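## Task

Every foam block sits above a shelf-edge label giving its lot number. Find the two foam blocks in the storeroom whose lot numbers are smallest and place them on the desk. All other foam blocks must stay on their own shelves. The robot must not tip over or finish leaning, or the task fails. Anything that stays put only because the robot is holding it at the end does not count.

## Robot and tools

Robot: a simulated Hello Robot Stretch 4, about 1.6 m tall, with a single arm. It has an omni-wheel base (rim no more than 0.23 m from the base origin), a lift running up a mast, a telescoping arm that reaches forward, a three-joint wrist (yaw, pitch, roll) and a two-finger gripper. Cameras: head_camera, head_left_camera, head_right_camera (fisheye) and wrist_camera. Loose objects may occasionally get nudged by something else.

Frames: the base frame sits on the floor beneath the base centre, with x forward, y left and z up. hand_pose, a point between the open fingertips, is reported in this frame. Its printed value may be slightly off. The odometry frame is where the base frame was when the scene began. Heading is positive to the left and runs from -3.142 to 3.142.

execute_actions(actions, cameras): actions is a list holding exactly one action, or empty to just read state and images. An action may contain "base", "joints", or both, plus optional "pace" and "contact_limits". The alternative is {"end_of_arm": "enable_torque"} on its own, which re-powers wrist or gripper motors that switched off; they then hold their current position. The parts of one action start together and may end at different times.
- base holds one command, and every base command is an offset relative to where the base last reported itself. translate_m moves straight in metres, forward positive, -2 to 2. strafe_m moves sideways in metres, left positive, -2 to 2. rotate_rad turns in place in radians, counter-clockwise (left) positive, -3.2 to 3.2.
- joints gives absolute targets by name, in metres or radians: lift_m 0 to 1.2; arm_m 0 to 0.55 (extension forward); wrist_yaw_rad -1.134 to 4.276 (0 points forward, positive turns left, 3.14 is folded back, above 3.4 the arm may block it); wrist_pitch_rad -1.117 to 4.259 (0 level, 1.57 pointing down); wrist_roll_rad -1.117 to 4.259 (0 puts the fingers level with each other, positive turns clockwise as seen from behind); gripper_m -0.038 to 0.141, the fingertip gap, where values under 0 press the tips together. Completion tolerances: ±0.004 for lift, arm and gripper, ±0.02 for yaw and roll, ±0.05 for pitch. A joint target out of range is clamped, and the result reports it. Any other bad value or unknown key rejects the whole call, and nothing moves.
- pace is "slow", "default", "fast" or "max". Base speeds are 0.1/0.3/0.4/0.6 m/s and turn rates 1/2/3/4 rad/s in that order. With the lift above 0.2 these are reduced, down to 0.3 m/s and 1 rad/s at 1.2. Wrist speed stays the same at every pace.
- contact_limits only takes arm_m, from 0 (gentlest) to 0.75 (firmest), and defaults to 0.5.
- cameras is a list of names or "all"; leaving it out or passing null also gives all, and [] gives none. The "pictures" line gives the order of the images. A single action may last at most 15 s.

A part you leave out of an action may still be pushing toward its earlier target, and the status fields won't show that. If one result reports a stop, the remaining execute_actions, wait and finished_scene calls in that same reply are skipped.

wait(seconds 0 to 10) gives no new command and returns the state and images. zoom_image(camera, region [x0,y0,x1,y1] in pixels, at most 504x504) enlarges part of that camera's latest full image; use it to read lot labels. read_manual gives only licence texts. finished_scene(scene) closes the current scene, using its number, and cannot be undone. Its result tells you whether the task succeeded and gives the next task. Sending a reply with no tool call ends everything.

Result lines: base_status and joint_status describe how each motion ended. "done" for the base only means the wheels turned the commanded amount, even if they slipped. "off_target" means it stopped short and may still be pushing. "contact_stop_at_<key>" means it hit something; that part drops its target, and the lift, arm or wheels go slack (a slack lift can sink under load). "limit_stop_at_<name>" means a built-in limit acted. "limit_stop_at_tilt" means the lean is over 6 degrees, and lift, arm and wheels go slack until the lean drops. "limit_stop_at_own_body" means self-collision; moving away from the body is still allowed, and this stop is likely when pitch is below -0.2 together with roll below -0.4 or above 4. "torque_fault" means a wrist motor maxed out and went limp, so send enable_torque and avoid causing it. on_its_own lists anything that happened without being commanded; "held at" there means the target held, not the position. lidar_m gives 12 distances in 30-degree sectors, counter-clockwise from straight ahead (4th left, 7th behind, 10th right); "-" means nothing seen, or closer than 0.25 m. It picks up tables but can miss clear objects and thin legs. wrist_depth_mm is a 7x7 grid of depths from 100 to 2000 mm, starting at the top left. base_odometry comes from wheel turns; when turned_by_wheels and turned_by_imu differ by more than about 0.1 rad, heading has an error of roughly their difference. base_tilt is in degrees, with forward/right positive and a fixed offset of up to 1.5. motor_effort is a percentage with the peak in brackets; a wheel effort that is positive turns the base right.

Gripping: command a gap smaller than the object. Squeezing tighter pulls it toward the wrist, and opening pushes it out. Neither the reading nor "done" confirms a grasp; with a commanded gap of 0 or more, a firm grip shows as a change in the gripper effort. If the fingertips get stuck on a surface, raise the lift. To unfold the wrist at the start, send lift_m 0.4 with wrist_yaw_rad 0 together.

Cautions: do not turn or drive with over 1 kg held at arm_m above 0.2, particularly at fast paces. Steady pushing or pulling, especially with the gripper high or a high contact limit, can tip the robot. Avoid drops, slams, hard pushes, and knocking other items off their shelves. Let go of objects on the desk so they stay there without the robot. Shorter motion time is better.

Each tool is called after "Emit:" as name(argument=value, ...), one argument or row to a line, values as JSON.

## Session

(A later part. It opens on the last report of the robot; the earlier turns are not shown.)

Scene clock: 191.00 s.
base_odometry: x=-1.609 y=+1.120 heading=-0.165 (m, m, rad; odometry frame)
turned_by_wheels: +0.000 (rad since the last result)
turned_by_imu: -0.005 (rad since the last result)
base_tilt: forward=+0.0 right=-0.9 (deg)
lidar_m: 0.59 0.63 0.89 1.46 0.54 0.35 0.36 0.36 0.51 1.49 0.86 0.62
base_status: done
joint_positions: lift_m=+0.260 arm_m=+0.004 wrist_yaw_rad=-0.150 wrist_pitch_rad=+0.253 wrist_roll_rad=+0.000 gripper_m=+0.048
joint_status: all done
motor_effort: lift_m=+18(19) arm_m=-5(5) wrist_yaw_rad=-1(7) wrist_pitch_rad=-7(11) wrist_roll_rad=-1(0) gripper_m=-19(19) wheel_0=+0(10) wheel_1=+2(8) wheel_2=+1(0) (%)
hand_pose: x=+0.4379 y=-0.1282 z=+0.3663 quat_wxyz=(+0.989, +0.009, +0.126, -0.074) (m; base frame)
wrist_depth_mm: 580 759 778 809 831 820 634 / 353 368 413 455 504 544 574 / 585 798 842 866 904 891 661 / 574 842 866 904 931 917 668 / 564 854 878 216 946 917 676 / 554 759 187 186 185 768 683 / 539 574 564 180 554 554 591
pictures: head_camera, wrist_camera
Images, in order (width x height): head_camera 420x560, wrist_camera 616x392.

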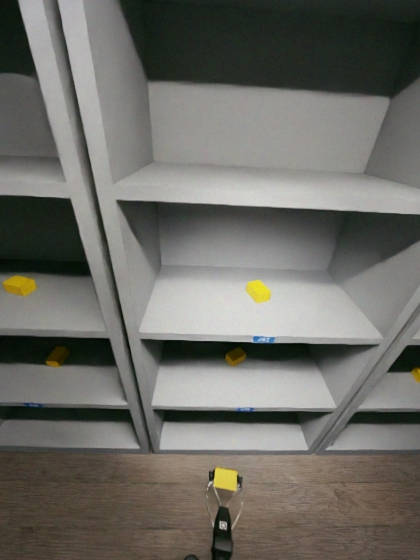

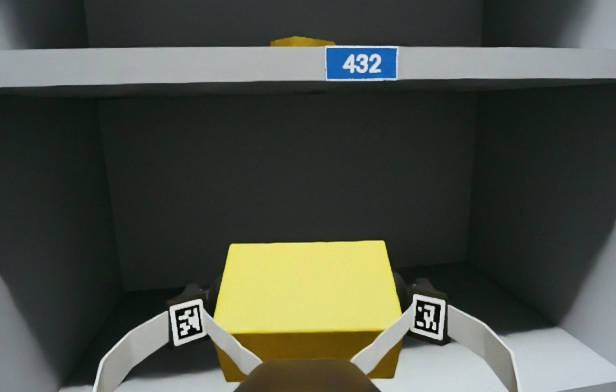

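Emit:
execute_actions(
  actions=[
    {"base": {"strafe_m": -1.97}, "joints": {"lift_m": 0.2, "wrist_yaw_rad": 0.0}, "pace": "max"},
  ],
  cameras=["head_camera", "head_left_camera", "wrist_camera"],
)

Scene clock: 200.70 s.
base_odometry: x=-1.932 y=-0.823 heading=-0.165 (m, m, rad; odometry frame)
turned_by_wheels: +0.000 (rad since the last result)
turned_by_imu: -0.006 (rad since the last result)
base_tilt: forward=+0.1 right=-1.1 (deg)
lidar_m: 2.43 0.71 0.89 1.53 0.55 0.39 0.36 0.38 0.53 0.63 0.65 0.92
base_status: done
joint_positions: lift_m=+0.200 arm_m=+0.004 wrist_yaw_rad=+0.000 wrist_pitch_rad=+0.253 wrist_roll_rad=+0.000 gripper_m=+0.048
joint_status: all done
motor_effort: lift_m=+19(16) arm_m=-5(5) wrist_yaw_rad=+1(5) wrist_pitch_rad=-8(7) wrist_roll_rad=-1(1) gripper_m=-21(19) wheel_0=+1(14) wheel_1=+1(13) wheel_2=+0(1) (%)
hand_pose: x=+0.4541 y=-0.0874 z=+0.3063 quat_wxyz=(+0.992, +0.000, +0.126, +0.000) (m; base frame)
wrist_depth_mm: 683 - - - - 1205 820 / 683 - - - - 1229 820 / 683 - - - - 1255 831 / 683 1983 1921 1863 1808 1255 842 / 668 1078 1160 216 1118 1060 842 / 676 820 186 186 185 798 768 / 615 597 591 180 574 580 621
pictures: head_camera, head_left_camera, wrist_camera
Images, in order (width x height): head_camera 420x560, head_left_camera 420x672, wrist_camera 616x392.

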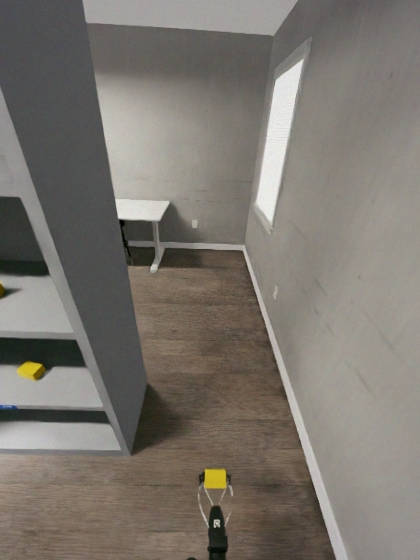

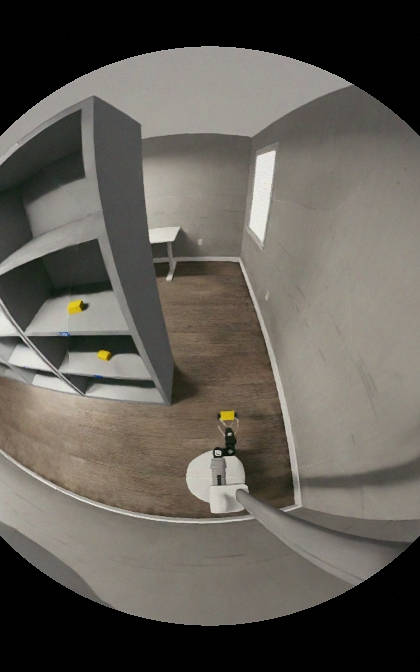

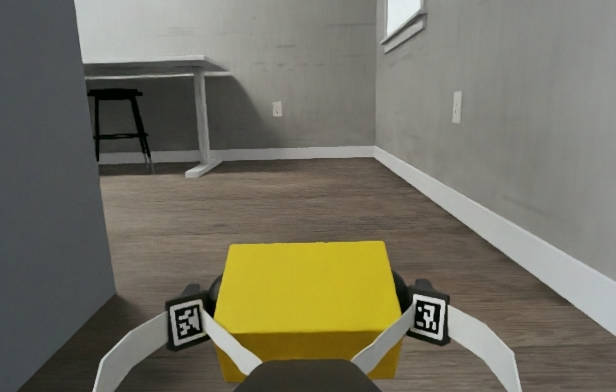

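Emit:
execute_actions(
  actions=[
    {"base": {"translate_m": 1.88}, "joints": {"lift_m": 0.55, "wrist_pitch_rad": 0.65}, "pace": "max"},
  ],
  cameras=["head_camera", "head_left_camera", "wrist_camera"],
)

Scene clock: 231.90 s.
base_odometry: x=-0.078 y=-1.132 heading=-0.165 (m, m, rad; odometry frame)
turned_by_wheels: +0.000 (rad since the last result)
turned_by_imu: -0.008 (rad since the last result)
base_tilt: forward=+0.1 right=-1.0 (deg)
lidar_m: 1.46 0.83 0.97 3.20 1.14 0.87 2.26 0.90 0.66 0.61 0.64 0.84
base_status: done
joint_positions: lift_m=+0.550 arm_m=+0.004 wrist_yaw_rad=+0.000 wrist_pitch_rad=+0.652 wrist_roll_rad=+0.000 gripper_m=+0.048
joint_status: all done
motor_effort: lift_m=+23(26) arm_m=-5(5) wrist_yaw_rad=+1(0) wrist_pitch_rad=-6(6) wrist_roll_rad=+0(1) gripper_m=-19(19) wheel_0=-1(6) wheel_1=+1(6) wheel_2=-1(12) (%)
hand_pose: x=+0.4040 y=-0.0874 z=+0.5529 quat_wxyz=(+0.947, +0.000, +0.320, +0.000) (m; base frame)
wrist_depth_mm: 1160 1160 1182 1182 1182 1138 831 / 1255 1281 1255 1308 1281 1205 820 / 1336 1397 1397 1397 1366 1205 820 / 1118 1308 1281 1255 1255 1160 831 / 1042 1060 1060 217 1042 1025 831 / 904 904 187 186 185 891 831 / 788 750 750 180 741 732 759
pictures: head_camera, head_left_camera, wrist_camera
Images, in order (width x height): head_camera 420x560, head_left_camera 420x672, wrist_camera 616x392.

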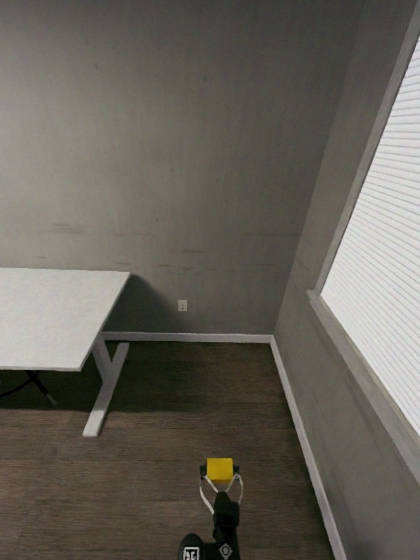

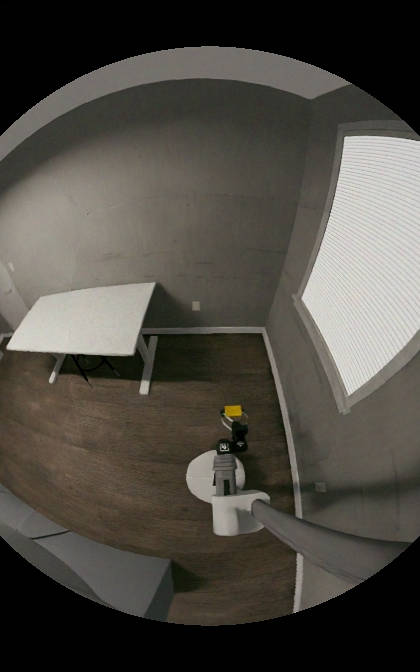

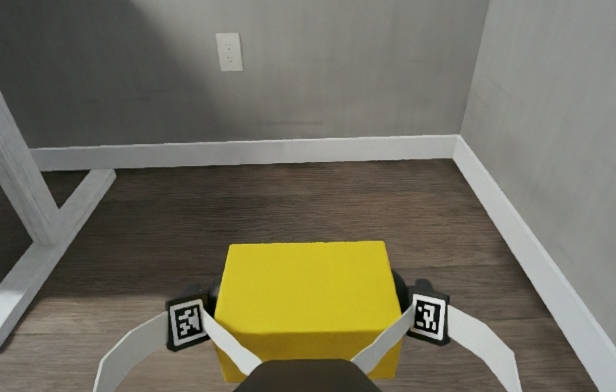

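Emit:
execute_actions(
  actions=[
    {"base": {"strafe_m": 1.65}, "joints": {"lift_m": 0.785, "arm_m": 0.455}, "pace": "max"},
  ],
  cameras=["head_camera", "head_left_camera", "wrist_camera"],
)

Scene clock: 241.57 s.
base_odometry: x=+0.193 y=+0.496 heading=-0.165 (m, m, rad; odometry frame)
turned_by_wheels: +0.000 (rad since the last result)
turned_by_imu: +0.000 (rad since the last result)
base_tilt: forward=+0.1 right=-0.9 (deg)
lidar_m: 0.66 0.69 2.06 1.96 1.15 0.83 0.79 0.83 1.12 2.26 0.94 0.71
base_status: done
joint_positions: lift_m=+0.785 arm_m=+0.454 wrist_yaw_rad=+0.000 wrist_pitch_rad=+0.652 wrist_roll_rad=+0.000 gripper_m=+0.048
joint_status: all done
motor_effort: lift_m=+24(28) arm_m=+5(6) wrist_yaw_rad=+0(2) wrist_pitch_rad=-5(7) wrist_roll_rad=+0(1) gripper_m=-18(17) wheel_0=+0(13) wheel_1=+0(13) wheel_2=-1(1) (%)
hand_pose: x=+0.8543 y=-0.0874 z=+0.7879 quat_wxyz=(+0.947, +0.000, +0.320, +0.000) (m; base frame)
wrist_depth_mm: 723 732 723 732 750 732 750 / 778 723 715 715 691 691 683 / 544 539 530 525 517 517 512 / 433 430 424 421 418 413 410 / 357 355 351 217 347 345 340 / 304 301 186 186 185 296 293 / 264 250 250 181 246 247 256
pictures: head_camera, head_left_camera, wrist_camera
Images, in order (width x height): head_camera 420x560, head_left_camera 420x672, wrist_camera 616x392.

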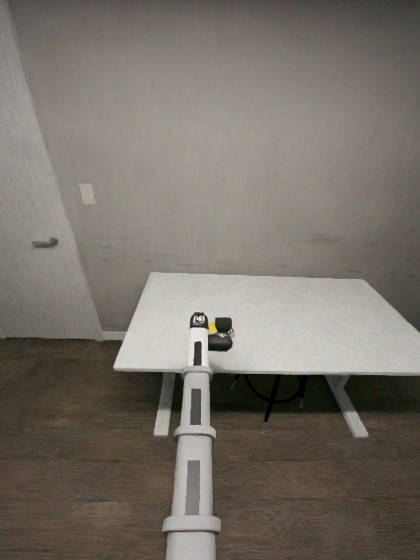

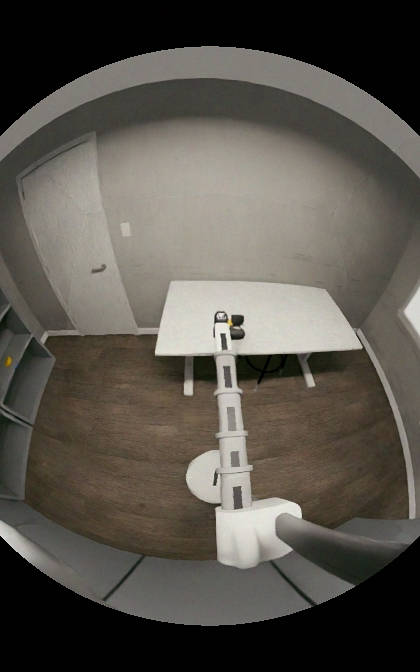

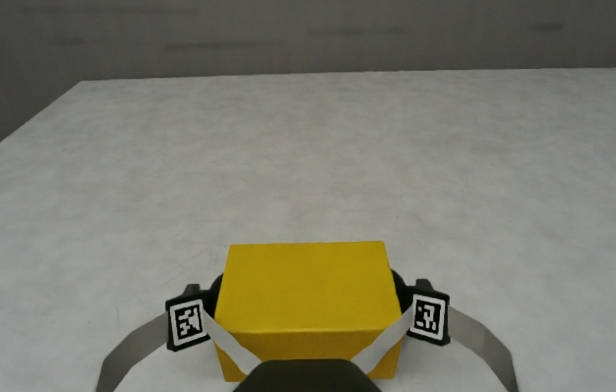

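Emit:
execute_actions(
  actions=[
    {"joints": {"lift_m": 0.744, "gripper_m": 0.062}, "pace": "max"},
  ],
  cameras=[],
)

Emit:
execute_actions(
  actions=[
    {"joints": {"gripper_m": 0.11}, "pace": "max"},
  ],
  cameras=["wrist_camera"],
)

Scene clock: 247.63 s.
base_odometry: x=+0.193 y=+0.496 heading=-0.165 (m, m, rad; odometry frame)
turned_by_wheels: +0.000 (rad since the last result)
turned_by_imu: -0.001 (rad since the last result)
base_tilt: forward=+0.1 right=-1.0 (deg)
lidar_m: 0.66 0.70 2.05 1.97 1.12 0.81 0.79 0.82 1.13 2.27 0.98 0.70
base_status: not commanded
joint_positions: lift_m=+0.744 arm_m=+0.454 wrist_yaw_rad=+0.000 wrist_pitch_rad=+0.652 wrist_roll_rad=+0.000 gripper_m=+0.062
joint_status: all done
motor_effort: lift_m=+17(19) arm_m=+5(5) wrist_yaw_rad=+0(0) wrist_pitch_rad=-5(6) wrist_roll_rad=-1(1) gripper_m=-14(22) wheel_0=+0(0) wheel_1=+0(0) wheel_2=+0(1) (%)
hand_pose: x=+0.8543 y=-0.0874 z=+0.7474 quat_wxyz=(+0.947, +0.000, +0.320, +0.000) (m; base frame)
wrist_depth_mm: 732 732 732 732 732 732 732 / 640 609 597 580 580 569 569 / 455 449 445 439 433 433 427 / 359 357 355 351 347 345 342 / 297 297 294 221 281 289 287 / 253 254 190 190 188 246 245 / 220 210 209 186 206 210 214
pictures: none
No camera images: the call's "cameras" was empty. Leave "cameras" out to get every camera's image.

Scene clock: 249.00 s.
base_odometry: x=+0.193 y=+0.496 heading=-0.165 (m, m, rad; odometry frame)
turned_by_wheels: +0.000 (rad since the last result)
turned_by_imu: +0.000 (rad since the last result)
base_tilt: forward=+0.1 right=-1.0 (deg)
lidar_m: 0.67 0.68 2.07 1.98 1.12 0.82 0.79 0.82 1.14 2.27 0.97 0.69
base_status: not commanded
joint_positions: lift_m=+0.744 arm_m=+0.454 wrist_yaw_rad=+0.000 wrist_pitch_rad=+0.652 wrist_roll_rad=+0.000 gripper_m=+0.110
joint_status: all done
motor_effort: lift_m=+17(17) arm_m=+5(5) wrist_yaw_rad=+1(0) wrist_pitch_rad=-6(6) wrist_roll_rad=-1(1) gripper_m=-1(11) wheel_0=+0(0) wheel_1=+0(0) wheel_2=-1(1) (%)
hand_pose: x=+0.8543 y=-0.0874 z=+0.7474 quat_wxyz=(+0.947, +0.000, +0.320, +0.000) (m; base frame)
wrist_depth_mm: 723 723 732 741 732 732 741 / 634 609 597 591 580 574 569 / 455 449 442 439 436 433 427 / 359 357 355 349 349 347 342 / 297 296 293 229 281 287 286 / 254 246 196 196 195 239 245 / 220 215 214 143 211 210 214
pictures: wrist_camera
Images, in order (width x height): wrist_camera 616x392.

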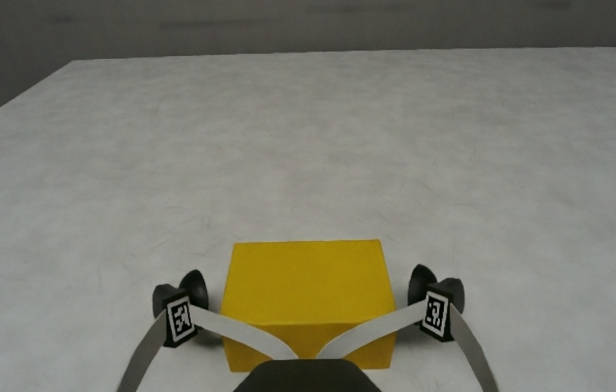

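Emit:
execute_actions(
  actions=[
    {"joints": {"lift_m": 0.797, "arm_m": 0.4}, "pace": "max"},
  ],
  cameras=[],
)

Emit:
execute_actions(
  actions=[
    {"base": {"rotate_rad": 1.75}, "joints": {"arm_m": 0.28, "gripper_m": 0.115}, "pace": "max"},
  ],
)

Scene clock: 259.30 s.
base_odometry: x=+0.193 y=+0.496 heading=-0.165 (m, m, rad; odometry frame)
turned_by_wheels: +0.000 (rad since the last result)
turned_by_imu: -0.001 (rad since the last result)
base_tilt: forward=+0.2 right=-0.9 (deg)
lidar_m: 0.67 0.70 2.04 1.96 1.13 0.82 0.79 0.83 1.12 2.27 0.95 0.72
base_status: not commanded
joint_positions: lift_m=+0.797 arm_m=+0.401 wrist_yaw_rad=+0.000 wrist_pitch_rad=+0.652 wrist_roll_rad=+0.000 gripper_m=+0.110
joint_status: all done
motor_effort: lift_m=+23(27) arm_m=-5(4) wrist_yaw_rad=+1(1) wrist_pitch_rad=-5(6) wrist_roll_rad=-1(1) gripper_m=-2(0) wheel_0=+0(0) wheel_1=+0(0) wheel_2=-1(1) (%)
hand_pose: x=+0.8011 y=-0.0875 z=+0.8000 quat_wxyz=(+0.947, +0.000, +0.320, +0.000) (m; base frame)
wrist_depth_mm: 768 788 778 788 788 798 788 / 831 768 759 741 732 723 715 / 574 564 559 554 549 544 539 / 452 452 445 442 439 436 430 / 375 373 370 304 364 362 359 / 320 310 216 273 213 301 307 / 279 271 276 143 274 265 271
pictures: none
No camera images: the call's "cameras" was empty. Leave "cameras" out to get every camera's image.

Scene clock: 261.37 s.
base_odometry: x=+0.193 y=+0.496 heading=+1.585 (m, m, rad; odometry frame)
turned_by_wheels: +1.750 (rad since the last result)
turned_by_imu: +1.770 (rad since the last result)
base_tilt: forward=+0.1 right=-0.9 (deg)
lidar_m: 1.85 0.96 0.80 0.77 0.89 1.42 2.32 0.84 0.67 0.67 0.74 1.97
base_status: done
joint_positions: lift_m=+0.797 arm_m=+0.281 wrist_yaw_rad=+0.000 wrist_pitch_rad=+0.652 wrist_roll_rad=+0.000 gripper_m=+0.115
joint_status: all done
motor_effort: lift_m=+23(23) arm_m=-6(8) wrist_yaw_rad=+0(1) wrist_pitch_rad=-4(4) wrist_roll_rad=-1(1) gripper_m=-1(0) wheel_0=+0(7) wheel_1=+0(4) wheel_2=+1(8) (%)
hand_pose: x=+0.6812 y=-0.0874 z=+0.8000 quat_wxyz=(+0.947, +0.000, +0.320, +0.000) (m; base frame)
wrist_depth_mm: 960 1281 1708 1808 1576 1708 1618 / 960 1308 1756 - 1499 1863 1808 / 991 1336 1863 - 1863 1921 1863 / 991 1366 1708 1708 1661 1708 1661 / 1025 1336 1430 1430 1366 1397 1366 / 1025 1182 222 1205 1118 1160 1138 / 1008 1025 1060 143 1042 1008 1025
pictures: head_camera, head_left_camera, head_right_camera, wrist_camera
Images, in order (width x height): head_camera 420x560, head_left_camera 420x672, head_right_camera 420x672, wrist_camera 616x392.

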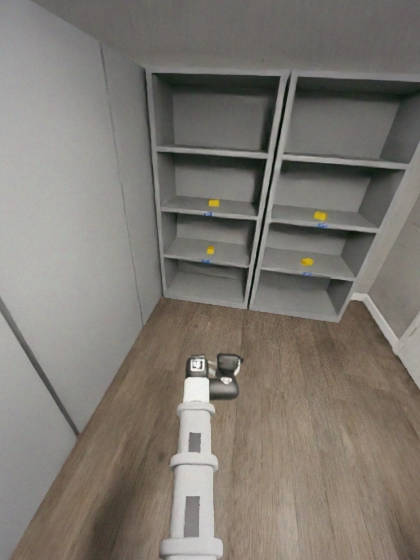

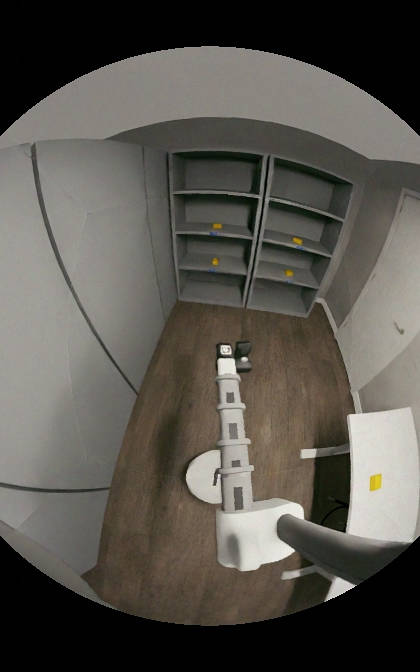

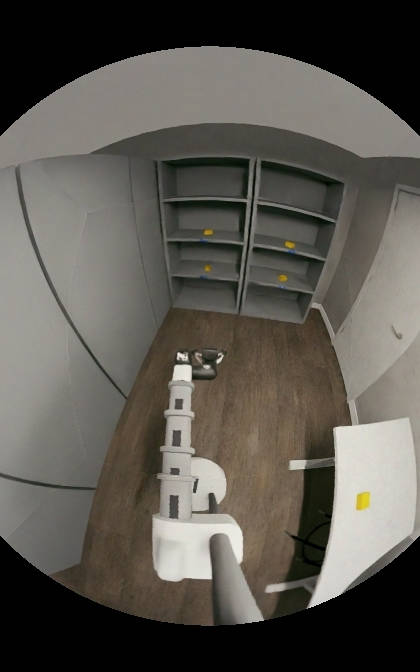

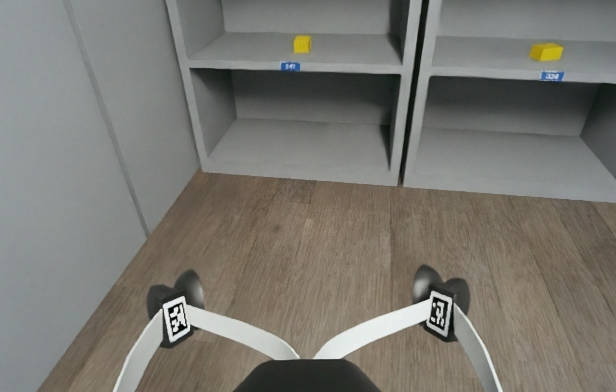

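Emit:
zoom_image(
  camera="wrist_camera",
  region=[265, 25, 335, 80],
)

Region (265, 25, 335, 80) of wrist_camera's 616x392 image, scaled by 7.200; it fills the top 396 rows of this view, and the rest is white.

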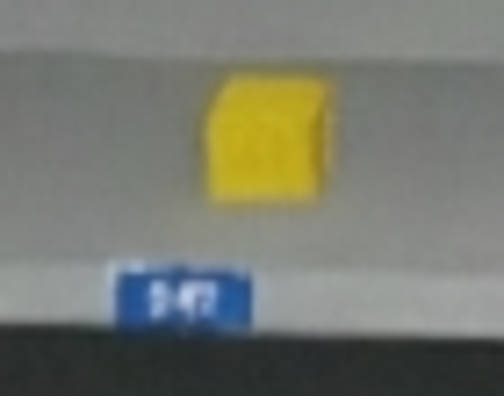

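Emit:
execute_actions(
  actions=[
    {"base": {"translate_m": 1.27}, "joints": {"lift_m": 0.612, "arm_m": 0.47, "wrist_yaw_rad": -0.03, "gripper_m": 0.12}, "pace": "max"},
  ],
  cameras=["head_camera", "head_right_camera", "wrist_camera"],
)

Scene clock: 275.60 s.
base_odometry: x=+0.175 y=+1.766 heading=+1.585 (m, m, rad; odometry frame)
turned_by_wheels: +0.000 (rad since the last result)
turned_by_imu: -0.007 (rad since the last result)
base_tilt: forward=+0.1 right=-0.8 (deg)
lidar_m: 0.70 0.69 0.56 0.55 0.63 0.98 2.20 1.27 1.65 1.67 0.88 0.69
base_status: done
joint_positions: lift_m=+0.612 arm_m=+0.469 wrist_yaw_rad=-0.030 wrist_pitch_rad=+0.652 wrist_roll_rad=+0.000 gripper_m=+0.120
joint_status: all done
motor_effort: lift_m=+18(17) arm_m=+5(5) wrist_yaw_rad=+1(4) wrist_pitch_rad=-4(5) wrist_roll_rad=-1(1) gripper_m=-1(3) wheel_0=+1(6) wheel_1=+1(7) wheel_2=+0(9) (%)
hand_pose: x=+0.8666 y=-0.0942 z=+0.6154 quat_wxyz=(+0.947, +0.005, +0.320, -0.014) (m; base frame)
wrist_depth_mm: 477 466 452 442 430 418 404 / 525 508 496 477 462 452 436 / 554 549 535 517 500 488 477 / 459 455 449 445 439 439 433 / 377 375 373 309 366 366 364 / 322 304 256 270 298 297 310 / 279 272 272 144 276 267 271
pictures: head_camera, head_right_camera, wrist_camera
Images, in order (width x height): head_camera 420x560, head_right_camera 420x672, wrist_camera 616x392.

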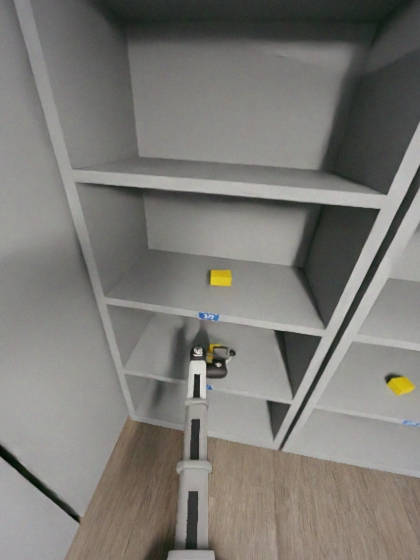

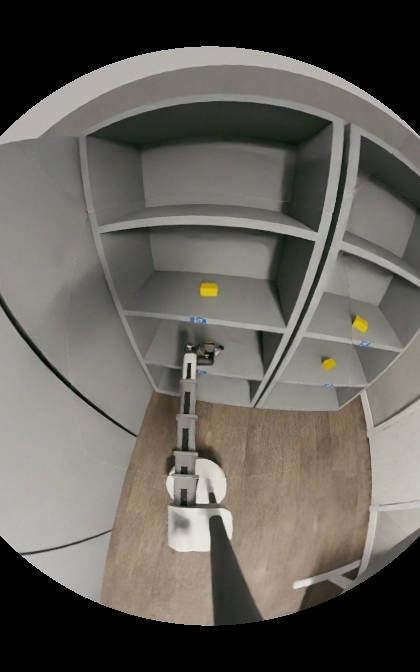

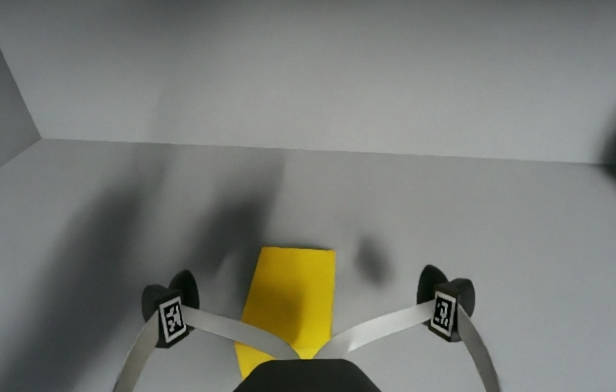

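Emit:
zoom_image(
  camera="wrist_camera",
  region=[200, 230, 400, 392],
)

Emit:
zoom_image(
  camera="head_camera",
  region=[180, 300, 240, 335],
)

Region (200, 230, 400, 392) of wrist_camera's 616x392 image, scaled by 2.520; it fills the top 408 rows of this view, and the rest is white.

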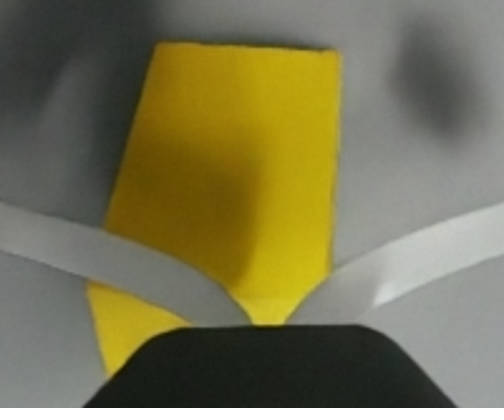

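Region (180, 300, 240, 335) of head_camera's 420x560 image, scaled by 8.400, with more detail than that image has; it fills the top 294 rows of this view, and the rest is white.

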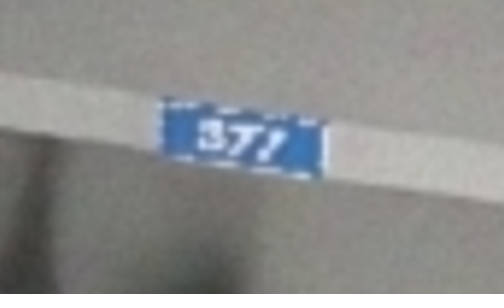

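Emit:
execute_actions(
  actions=[
    {"base": {"strafe_m": 0.018}, "joints": {"lift_m": 0.557, "arm_m": 0.5, "wrist_yaw_rad": -0.05, "gripper_m": 0.016}, "pace": "max"},
  ],
  cameras=["wrist_camera"],
)

Scene clock: 291.67 s.
base_odometry: x=+0.157 y=+1.766 heading=+1.585 (m, m, rad; odometry frame)
turned_by_wheels: +0.000 (rad since the last result)
turned_by_imu: -0.002 (rad since the last result)
base_tilt: forward=+0.1 right=-0.9 (deg)
lidar_m: 0.71 0.66 0.53 0.53 0.61 0.98 2.22 1.30 1.62 1.68 0.86 0.71
base_status: done
joint_positions: lift_m=+0.557 arm_m=+0.499 wrist_yaw_rad=-0.050 wrist_pitch_rad=+0.652 wrist_roll_rad=+0.000 gripper_m=+0.016
joint_status: all done
motor_effort: lift_m=+18(16) arm_m=+5(4) wrist_yaw_rad=+1(3) wrist_pitch_rad=-4(5) wrist_roll_rad=-1(1) gripper_m=-21(23) wheel_0=+1(11) wheel_1=-2(7) wheel_2=+0(1) (%)
hand_pose: x=+0.8947 y=-0.0987 z=+0.5604 quat_wxyz=(+0.947, +0.008, +0.320, -0.024) (m; base frame)
wrist_depth_mm: 442 436 427 413 404 394 387 / 488 477 466 452 442 430 421 / 455 449 445 439 433 430 427 / 359 355 353 349 347 343 342 / 297 294 294 216 289 287 286 / 252 252 187 186 186 246 244 / 220 208 208 170 211 205 214
pictures: wrist_camera
Images, in order (width x height): wrist_camera 616x392.

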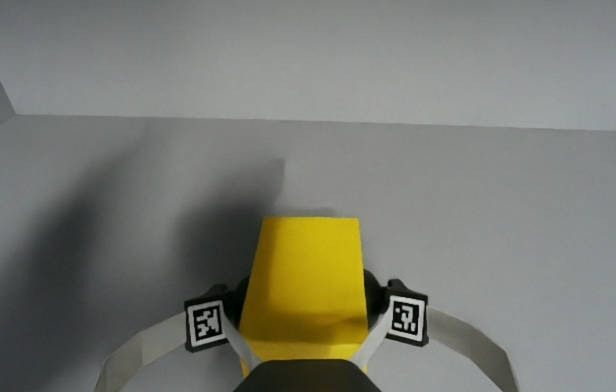

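Emit:
execute_actions(
  actions=[
    {"base": {"translate_m": -0.87}, "joints": {"lift_m": 0.7, "arm_m": 0.36}, "pace": "max"},
  ],
  cameras=["head_right_camera", "wrist_camera"],
)

Scene clock: 306.70 s.
base_odometry: x=+0.169 y=+0.896 heading=+1.585 (m, m, rad; odometry frame)
turned_by_wheels: +0.000 (rad since the last result)
turned_by_imu: +0.000 (rad since the last result)
base_tilt: forward=+0.1 right=-1.0 (deg)
lidar_m: 1.56 0.87 0.70 0.69 0.79 1.28 2.70 0.95 0.76 0.79 1.70 1.57
base_status: done
joint_positions: lift_m=+0.700 arm_m=+0.361 wrist_yaw_rad=-0.050 wrist_pitch_rad=+0.652 wrist_roll_rad=+0.000 gripper_m=+0.016
joint_status: all done
motor_effort: lift_m=+23(24) arm_m=-5(7) wrist_yaw_rad=+1(1) wrist_pitch_rad=-5(7) wrist_roll_rad=-1(0) gripper_m=-22(21) wheel_0=+1(6) wheel_1=+2(5) wheel_2=+0(12) (%)
hand_pose: x=+0.7564 y=-0.0988 z=+0.7029 quat_wxyz=(+0.947, +0.008, +0.320, -0.024) (m; base frame)
wrist_depth_mm: 891 1098 1366 1366 1308 991 1255 / 904 1098 1182 1160 1060 991 1042 / 904 1205 1618 1661 1576 1537 1499 / 917 1281 1430 1397 1308 1366 1366 / 931 1229 1281 217 1281 1255 1205 / 931 1098 187 186 186 1078 1078 / 904 904 904 171 917 891 931
pictures: head_right_camera, wrist_camera
Images, in order (width x height): head_right_camera 420x672, wrist_camera 616x392.

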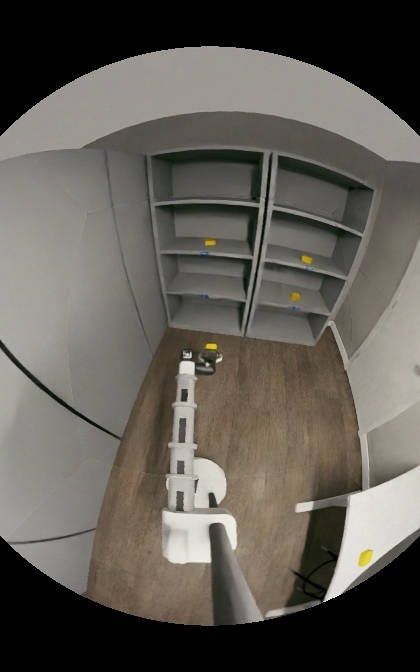

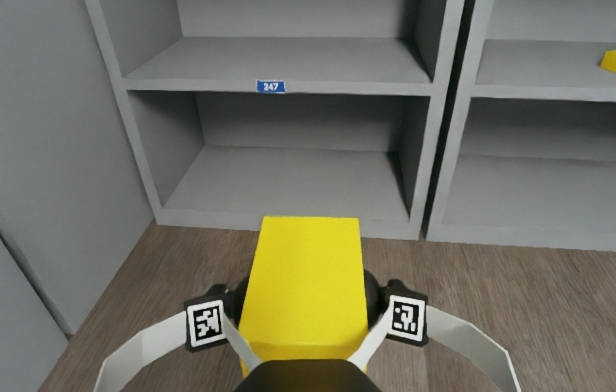

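Emit:
zoom_image(
  camera="wrist_camera",
  region=[240, 70, 300, 105],
)

Region (240, 70, 300, 105) of wrist_camera's 616x392 image, scaled by 8.400; it fills the top 294 rows of this view, and the rest is white.

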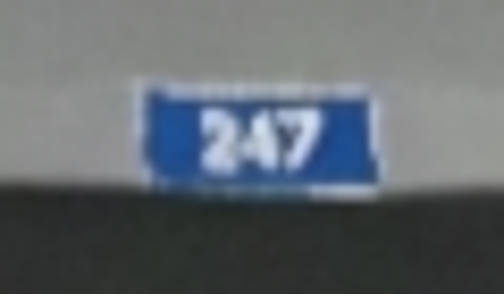

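Emit:
execute_actions(
  actions=[
    {"base": {"rotate_rad": -1.89}, "joints": {"lift_m": 0.78, "arm_m": 0.54, "wrist_yaw_rad": 0.0}, "pace": "fast"},
  ],
  cameras=["head_camera", "wrist_camera"],
)

Scene clock: 314.60 s.
base_odometry: x=+0.169 y=+0.896 heading=-0.305 (m, m, rad; odometry frame)
turned_by_wheels: -1.890 (rad since the last result)
turned_by_imu: -1.914 (rad since the last result)
base_tilt: forward=+0.1 right=-0.9 (deg)
lidar_m: 0.77 1.56 1.73 1.59 1.20 0.78 0.70 0.70 0.89 2.67 1.27 0.82
base_status: done
joint_positions: lift_m=+0.780 arm_m=+0.539 wrist_yaw_rad=+0.000 wrist_pitch_rad=+0.652 wrist_roll_rad=+0.000 gripper_m=+0.016
joint_status: all done
motor_effort: lift_m=+24(22) arm_m=+4(7) wrist_yaw_rad=+1(1) wrist_pitch_rad=-4(6) wrist_roll_rad=-1(1) gripper_m=-22(22) wheel_0=+0(9) wheel_1=+2(5) wheel_2=+0(12) (%)
hand_pose: x=+0.9396 y=-0.0875 z=+0.7829 quat_wxyz=(+0.947, +0.000, +0.320, +0.000) (m; base frame)
wrist_depth_mm: 691 723 741 768 809 842 842 / 750 768 699 691 683 668 668 / 809 820 521 517 508 504 500 / 891 439 418 410 407 404 399 / 991 347 343 216 338 338 314 / 1042 296 187 186 185 290 287 / 627 246 245 171 249 241 251
pictures: head_camera, wrist_camera
Images, in order (width x height): head_camera 420x560, wrist_camera 616x392.

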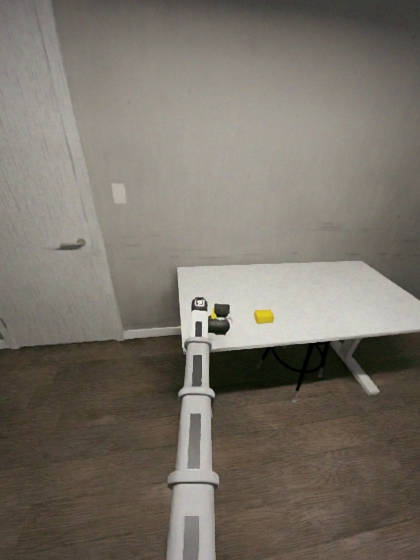

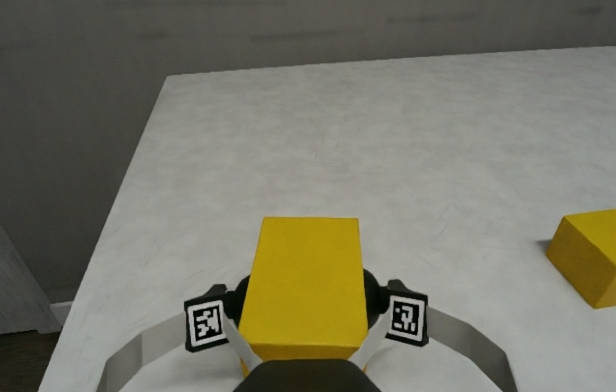

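Emit:
execute_actions(
  actions=[
    {"joints": {"lift_m": 0.744, "gripper_m": 0.03}, "pace": "max"},
  ],
  cameras=[],
)

Emit:
execute_actions(
  actions=[
    {"joints": {"gripper_m": 0.08}, "pace": "max"},
  ],
  cameras=["wrist_camera"],
)

Scene clock: 317.73 s.
base_odometry: x=+0.169 y=+0.896 heading=-0.305 (m, m, rad; odometry frame)
turned_by_wheels: +0.000 (rad since the last result)
turned_by_imu: -0.001 (rad since the last result)
base_tilt: forward=+0.1 right=-0.8 (deg)
lidar_m: 0.77 1.57 1.72 1.55 1.21 0.76 0.69 0.69 0.88 2.68 1.25 0.84
base_status: not commanded
joint_positions: lift_m=+0.744 arm_m=+0.539 wrist_yaw_rad=+0.000 wrist_pitch_rad=+0.652 wrist_roll_rad=+0.000 gripper_m=+0.030
joint_status: all done
motor_effort: lift_m=+18(18) arm_m=+3(3) wrist_yaw_rad=+1(1) wrist_pitch_rad=-6(6) wrist_roll_rad=-1(0) gripper_m=-15(22) wheel_0=+0(0) wheel_1=+2(2) wheel_2=+0(1) (%)
hand_pose: x=+0.9395 y=-0.0875 z=+0.7473 quat_wxyz=(+0.947, +0.000, +0.320, +0.000) (m; base frame)
wrist_depth_mm: 699 715 741 759 788 798 831 / 759 759 597 591 574 580 569 / 820 473 442 439 433 430 430 / 891 355 355 351 347 345 342 / 960 296 294 220 289 287 286 / 262 253 189 188 188 245 244 / 220 208 213 174 211 206 213
pictures: none
No camera images: the call's "cameras" was empty. Leave "cameras" out to get every camera's image.

Scene clock: 319.03 s.
base_odometry: x=+0.169 y=+0.896 heading=-0.305 (m, m, rad; odometry frame)
turned_by_wheels: +0.000 (rad since the last result)
turned_by_imu: +0.000 (rad since the last result)
base_tilt: forward=+0.1 right=-0.8 (deg)
lidar_m: 0.77 1.55 1.71 1.57 1.21 0.77 0.69 0.70 0.88 2.67 1.27 0.81
base_status: not commanded
joint_positions: lift_m=+0.744 arm_m=+0.539 wrist_yaw_rad=+0.000 wrist_pitch_rad=+0.652 wrist_roll_rad=+0.000 gripper_m=+0.080
joint_status: all done
motor_effort: lift_m=+18(18) arm_m=+3(3) wrist_yaw_rad=+1(0) wrist_pitch_rad=-6(6) wrist_roll_rad=-1(1) gripper_m=-1(17) wheel_0=+0(0) wheel_1=+2(2) wheel_2=+0(0) (%)
hand_pose: x=+0.9395 y=-0.0875 z=+0.7474 quat_wxyz=(+0.947, +0.000, +0.320, +0.000) (m; base frame)
wrist_depth_mm: 691 715 741 759 788 798 831 / 750 768 597 585 574 574 569 / 820 473 442 439 436 430 427 / 891 355 353 351 347 345 342 / 976 296 293 228 289 287 286 / 260 253 196 195 194 248 245 / 220 215 214 148 216 211 213
pictures: wrist_camera
Images, in order (width x height): wrist_camera 616x392.

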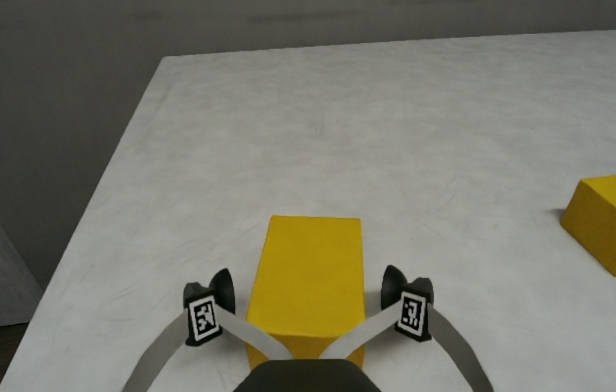

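The second block is released on the desk. Lifting the gripper clear for a final check.

Emit:
execute_actions(
  actions=[
    {"joints": {"lift_m": 0.83}, "pace": "max"},
  ],
)

Scene clock: 320.97 s.
base_odometry: x=+0.169 y=+0.896 heading=-0.305 (m, m, rad; odometry frame)
turned_by_wheels: +0.000 (rad since the last result)
turned_by_imu: -0.001 (rad since the last result)
base_tilt: forward=+0.0 right=-0.9 (deg)
lidar_m: 0.75 1.56 1.75 1.59 1.19 0.78 0.67 0.69 0.87 2.67 1.29 0.85
base_status: not commanded
joint_positions: lift_m=+0.830 arm_m=+0.539 wrist_yaw_rad=+0.000 wrist_pitch_rad=+0.652 wrist_roll_rad=+0.000 gripper_m=+0.080
joint_status: all done
motor_effort: lift_m=+23(24) arm_m=+4(3) wrist_yaw_rad=+1(1) wrist_pitch_rad=-3(7) wrist_roll_rad=+0(1) gripper_m=-2(3) wheel_0=+0(0) wheel_1=+2(2) wheel_2=+1(1) (%)
hand_pose: x=+0.9396 y=-0.0875 z=+0.8330 quat_wxyz=(+0.947, +0.000, +0.320, +0.000) (m; base frame)
wrist_depth_mm: 691 723 741 768 798 831 866 / 750 778 788 809 820 820 820 / 809 842 627 621 621 609 609 / 891 891 504 496 496 488 488 / 976 452 418 415 413 413 407 / 1098 359 212 301 198 351 322 / 1118 304 310 148 307 298 304
pictures: head_camera, head_left_camera, head_right_camera, wrist_camera
Images, in order (width x height): head_camera 420x560, head_left_camera 420x672, head_right_camera 420x672, wrist_camera 616x392.

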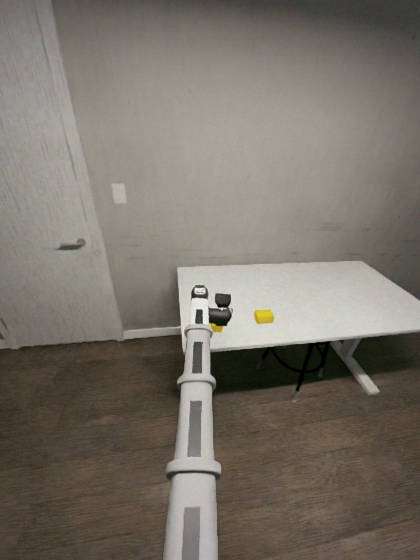

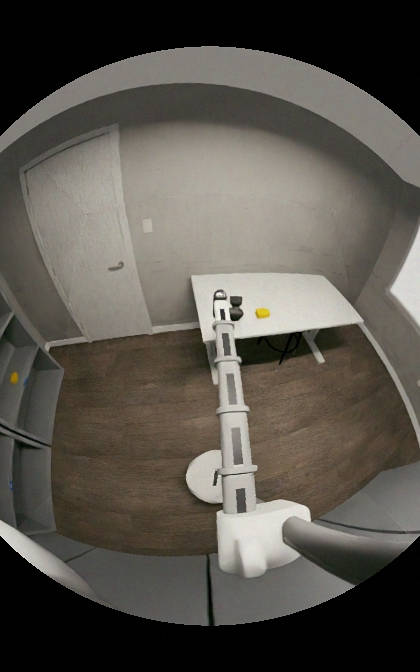

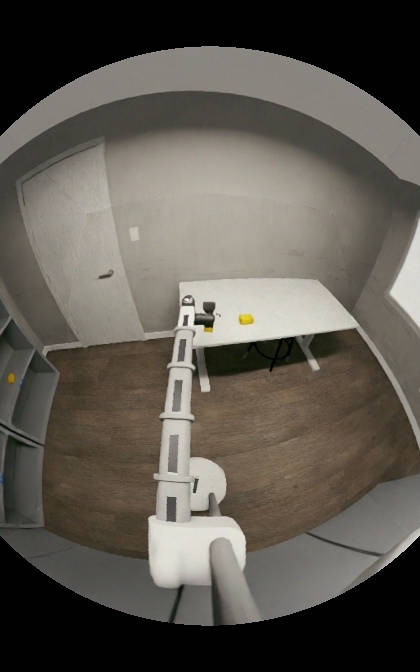

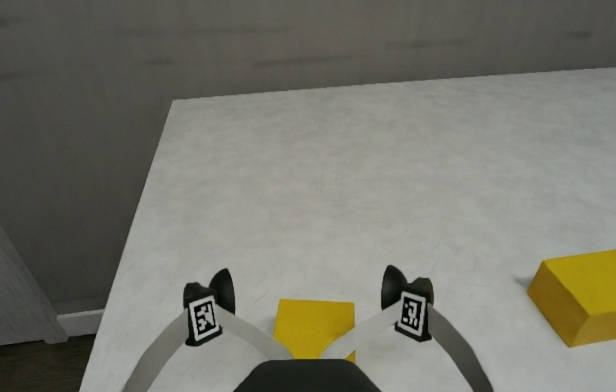

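Emit:
finished_scene(
  scene=2,
)

The scene is finished: the task was done.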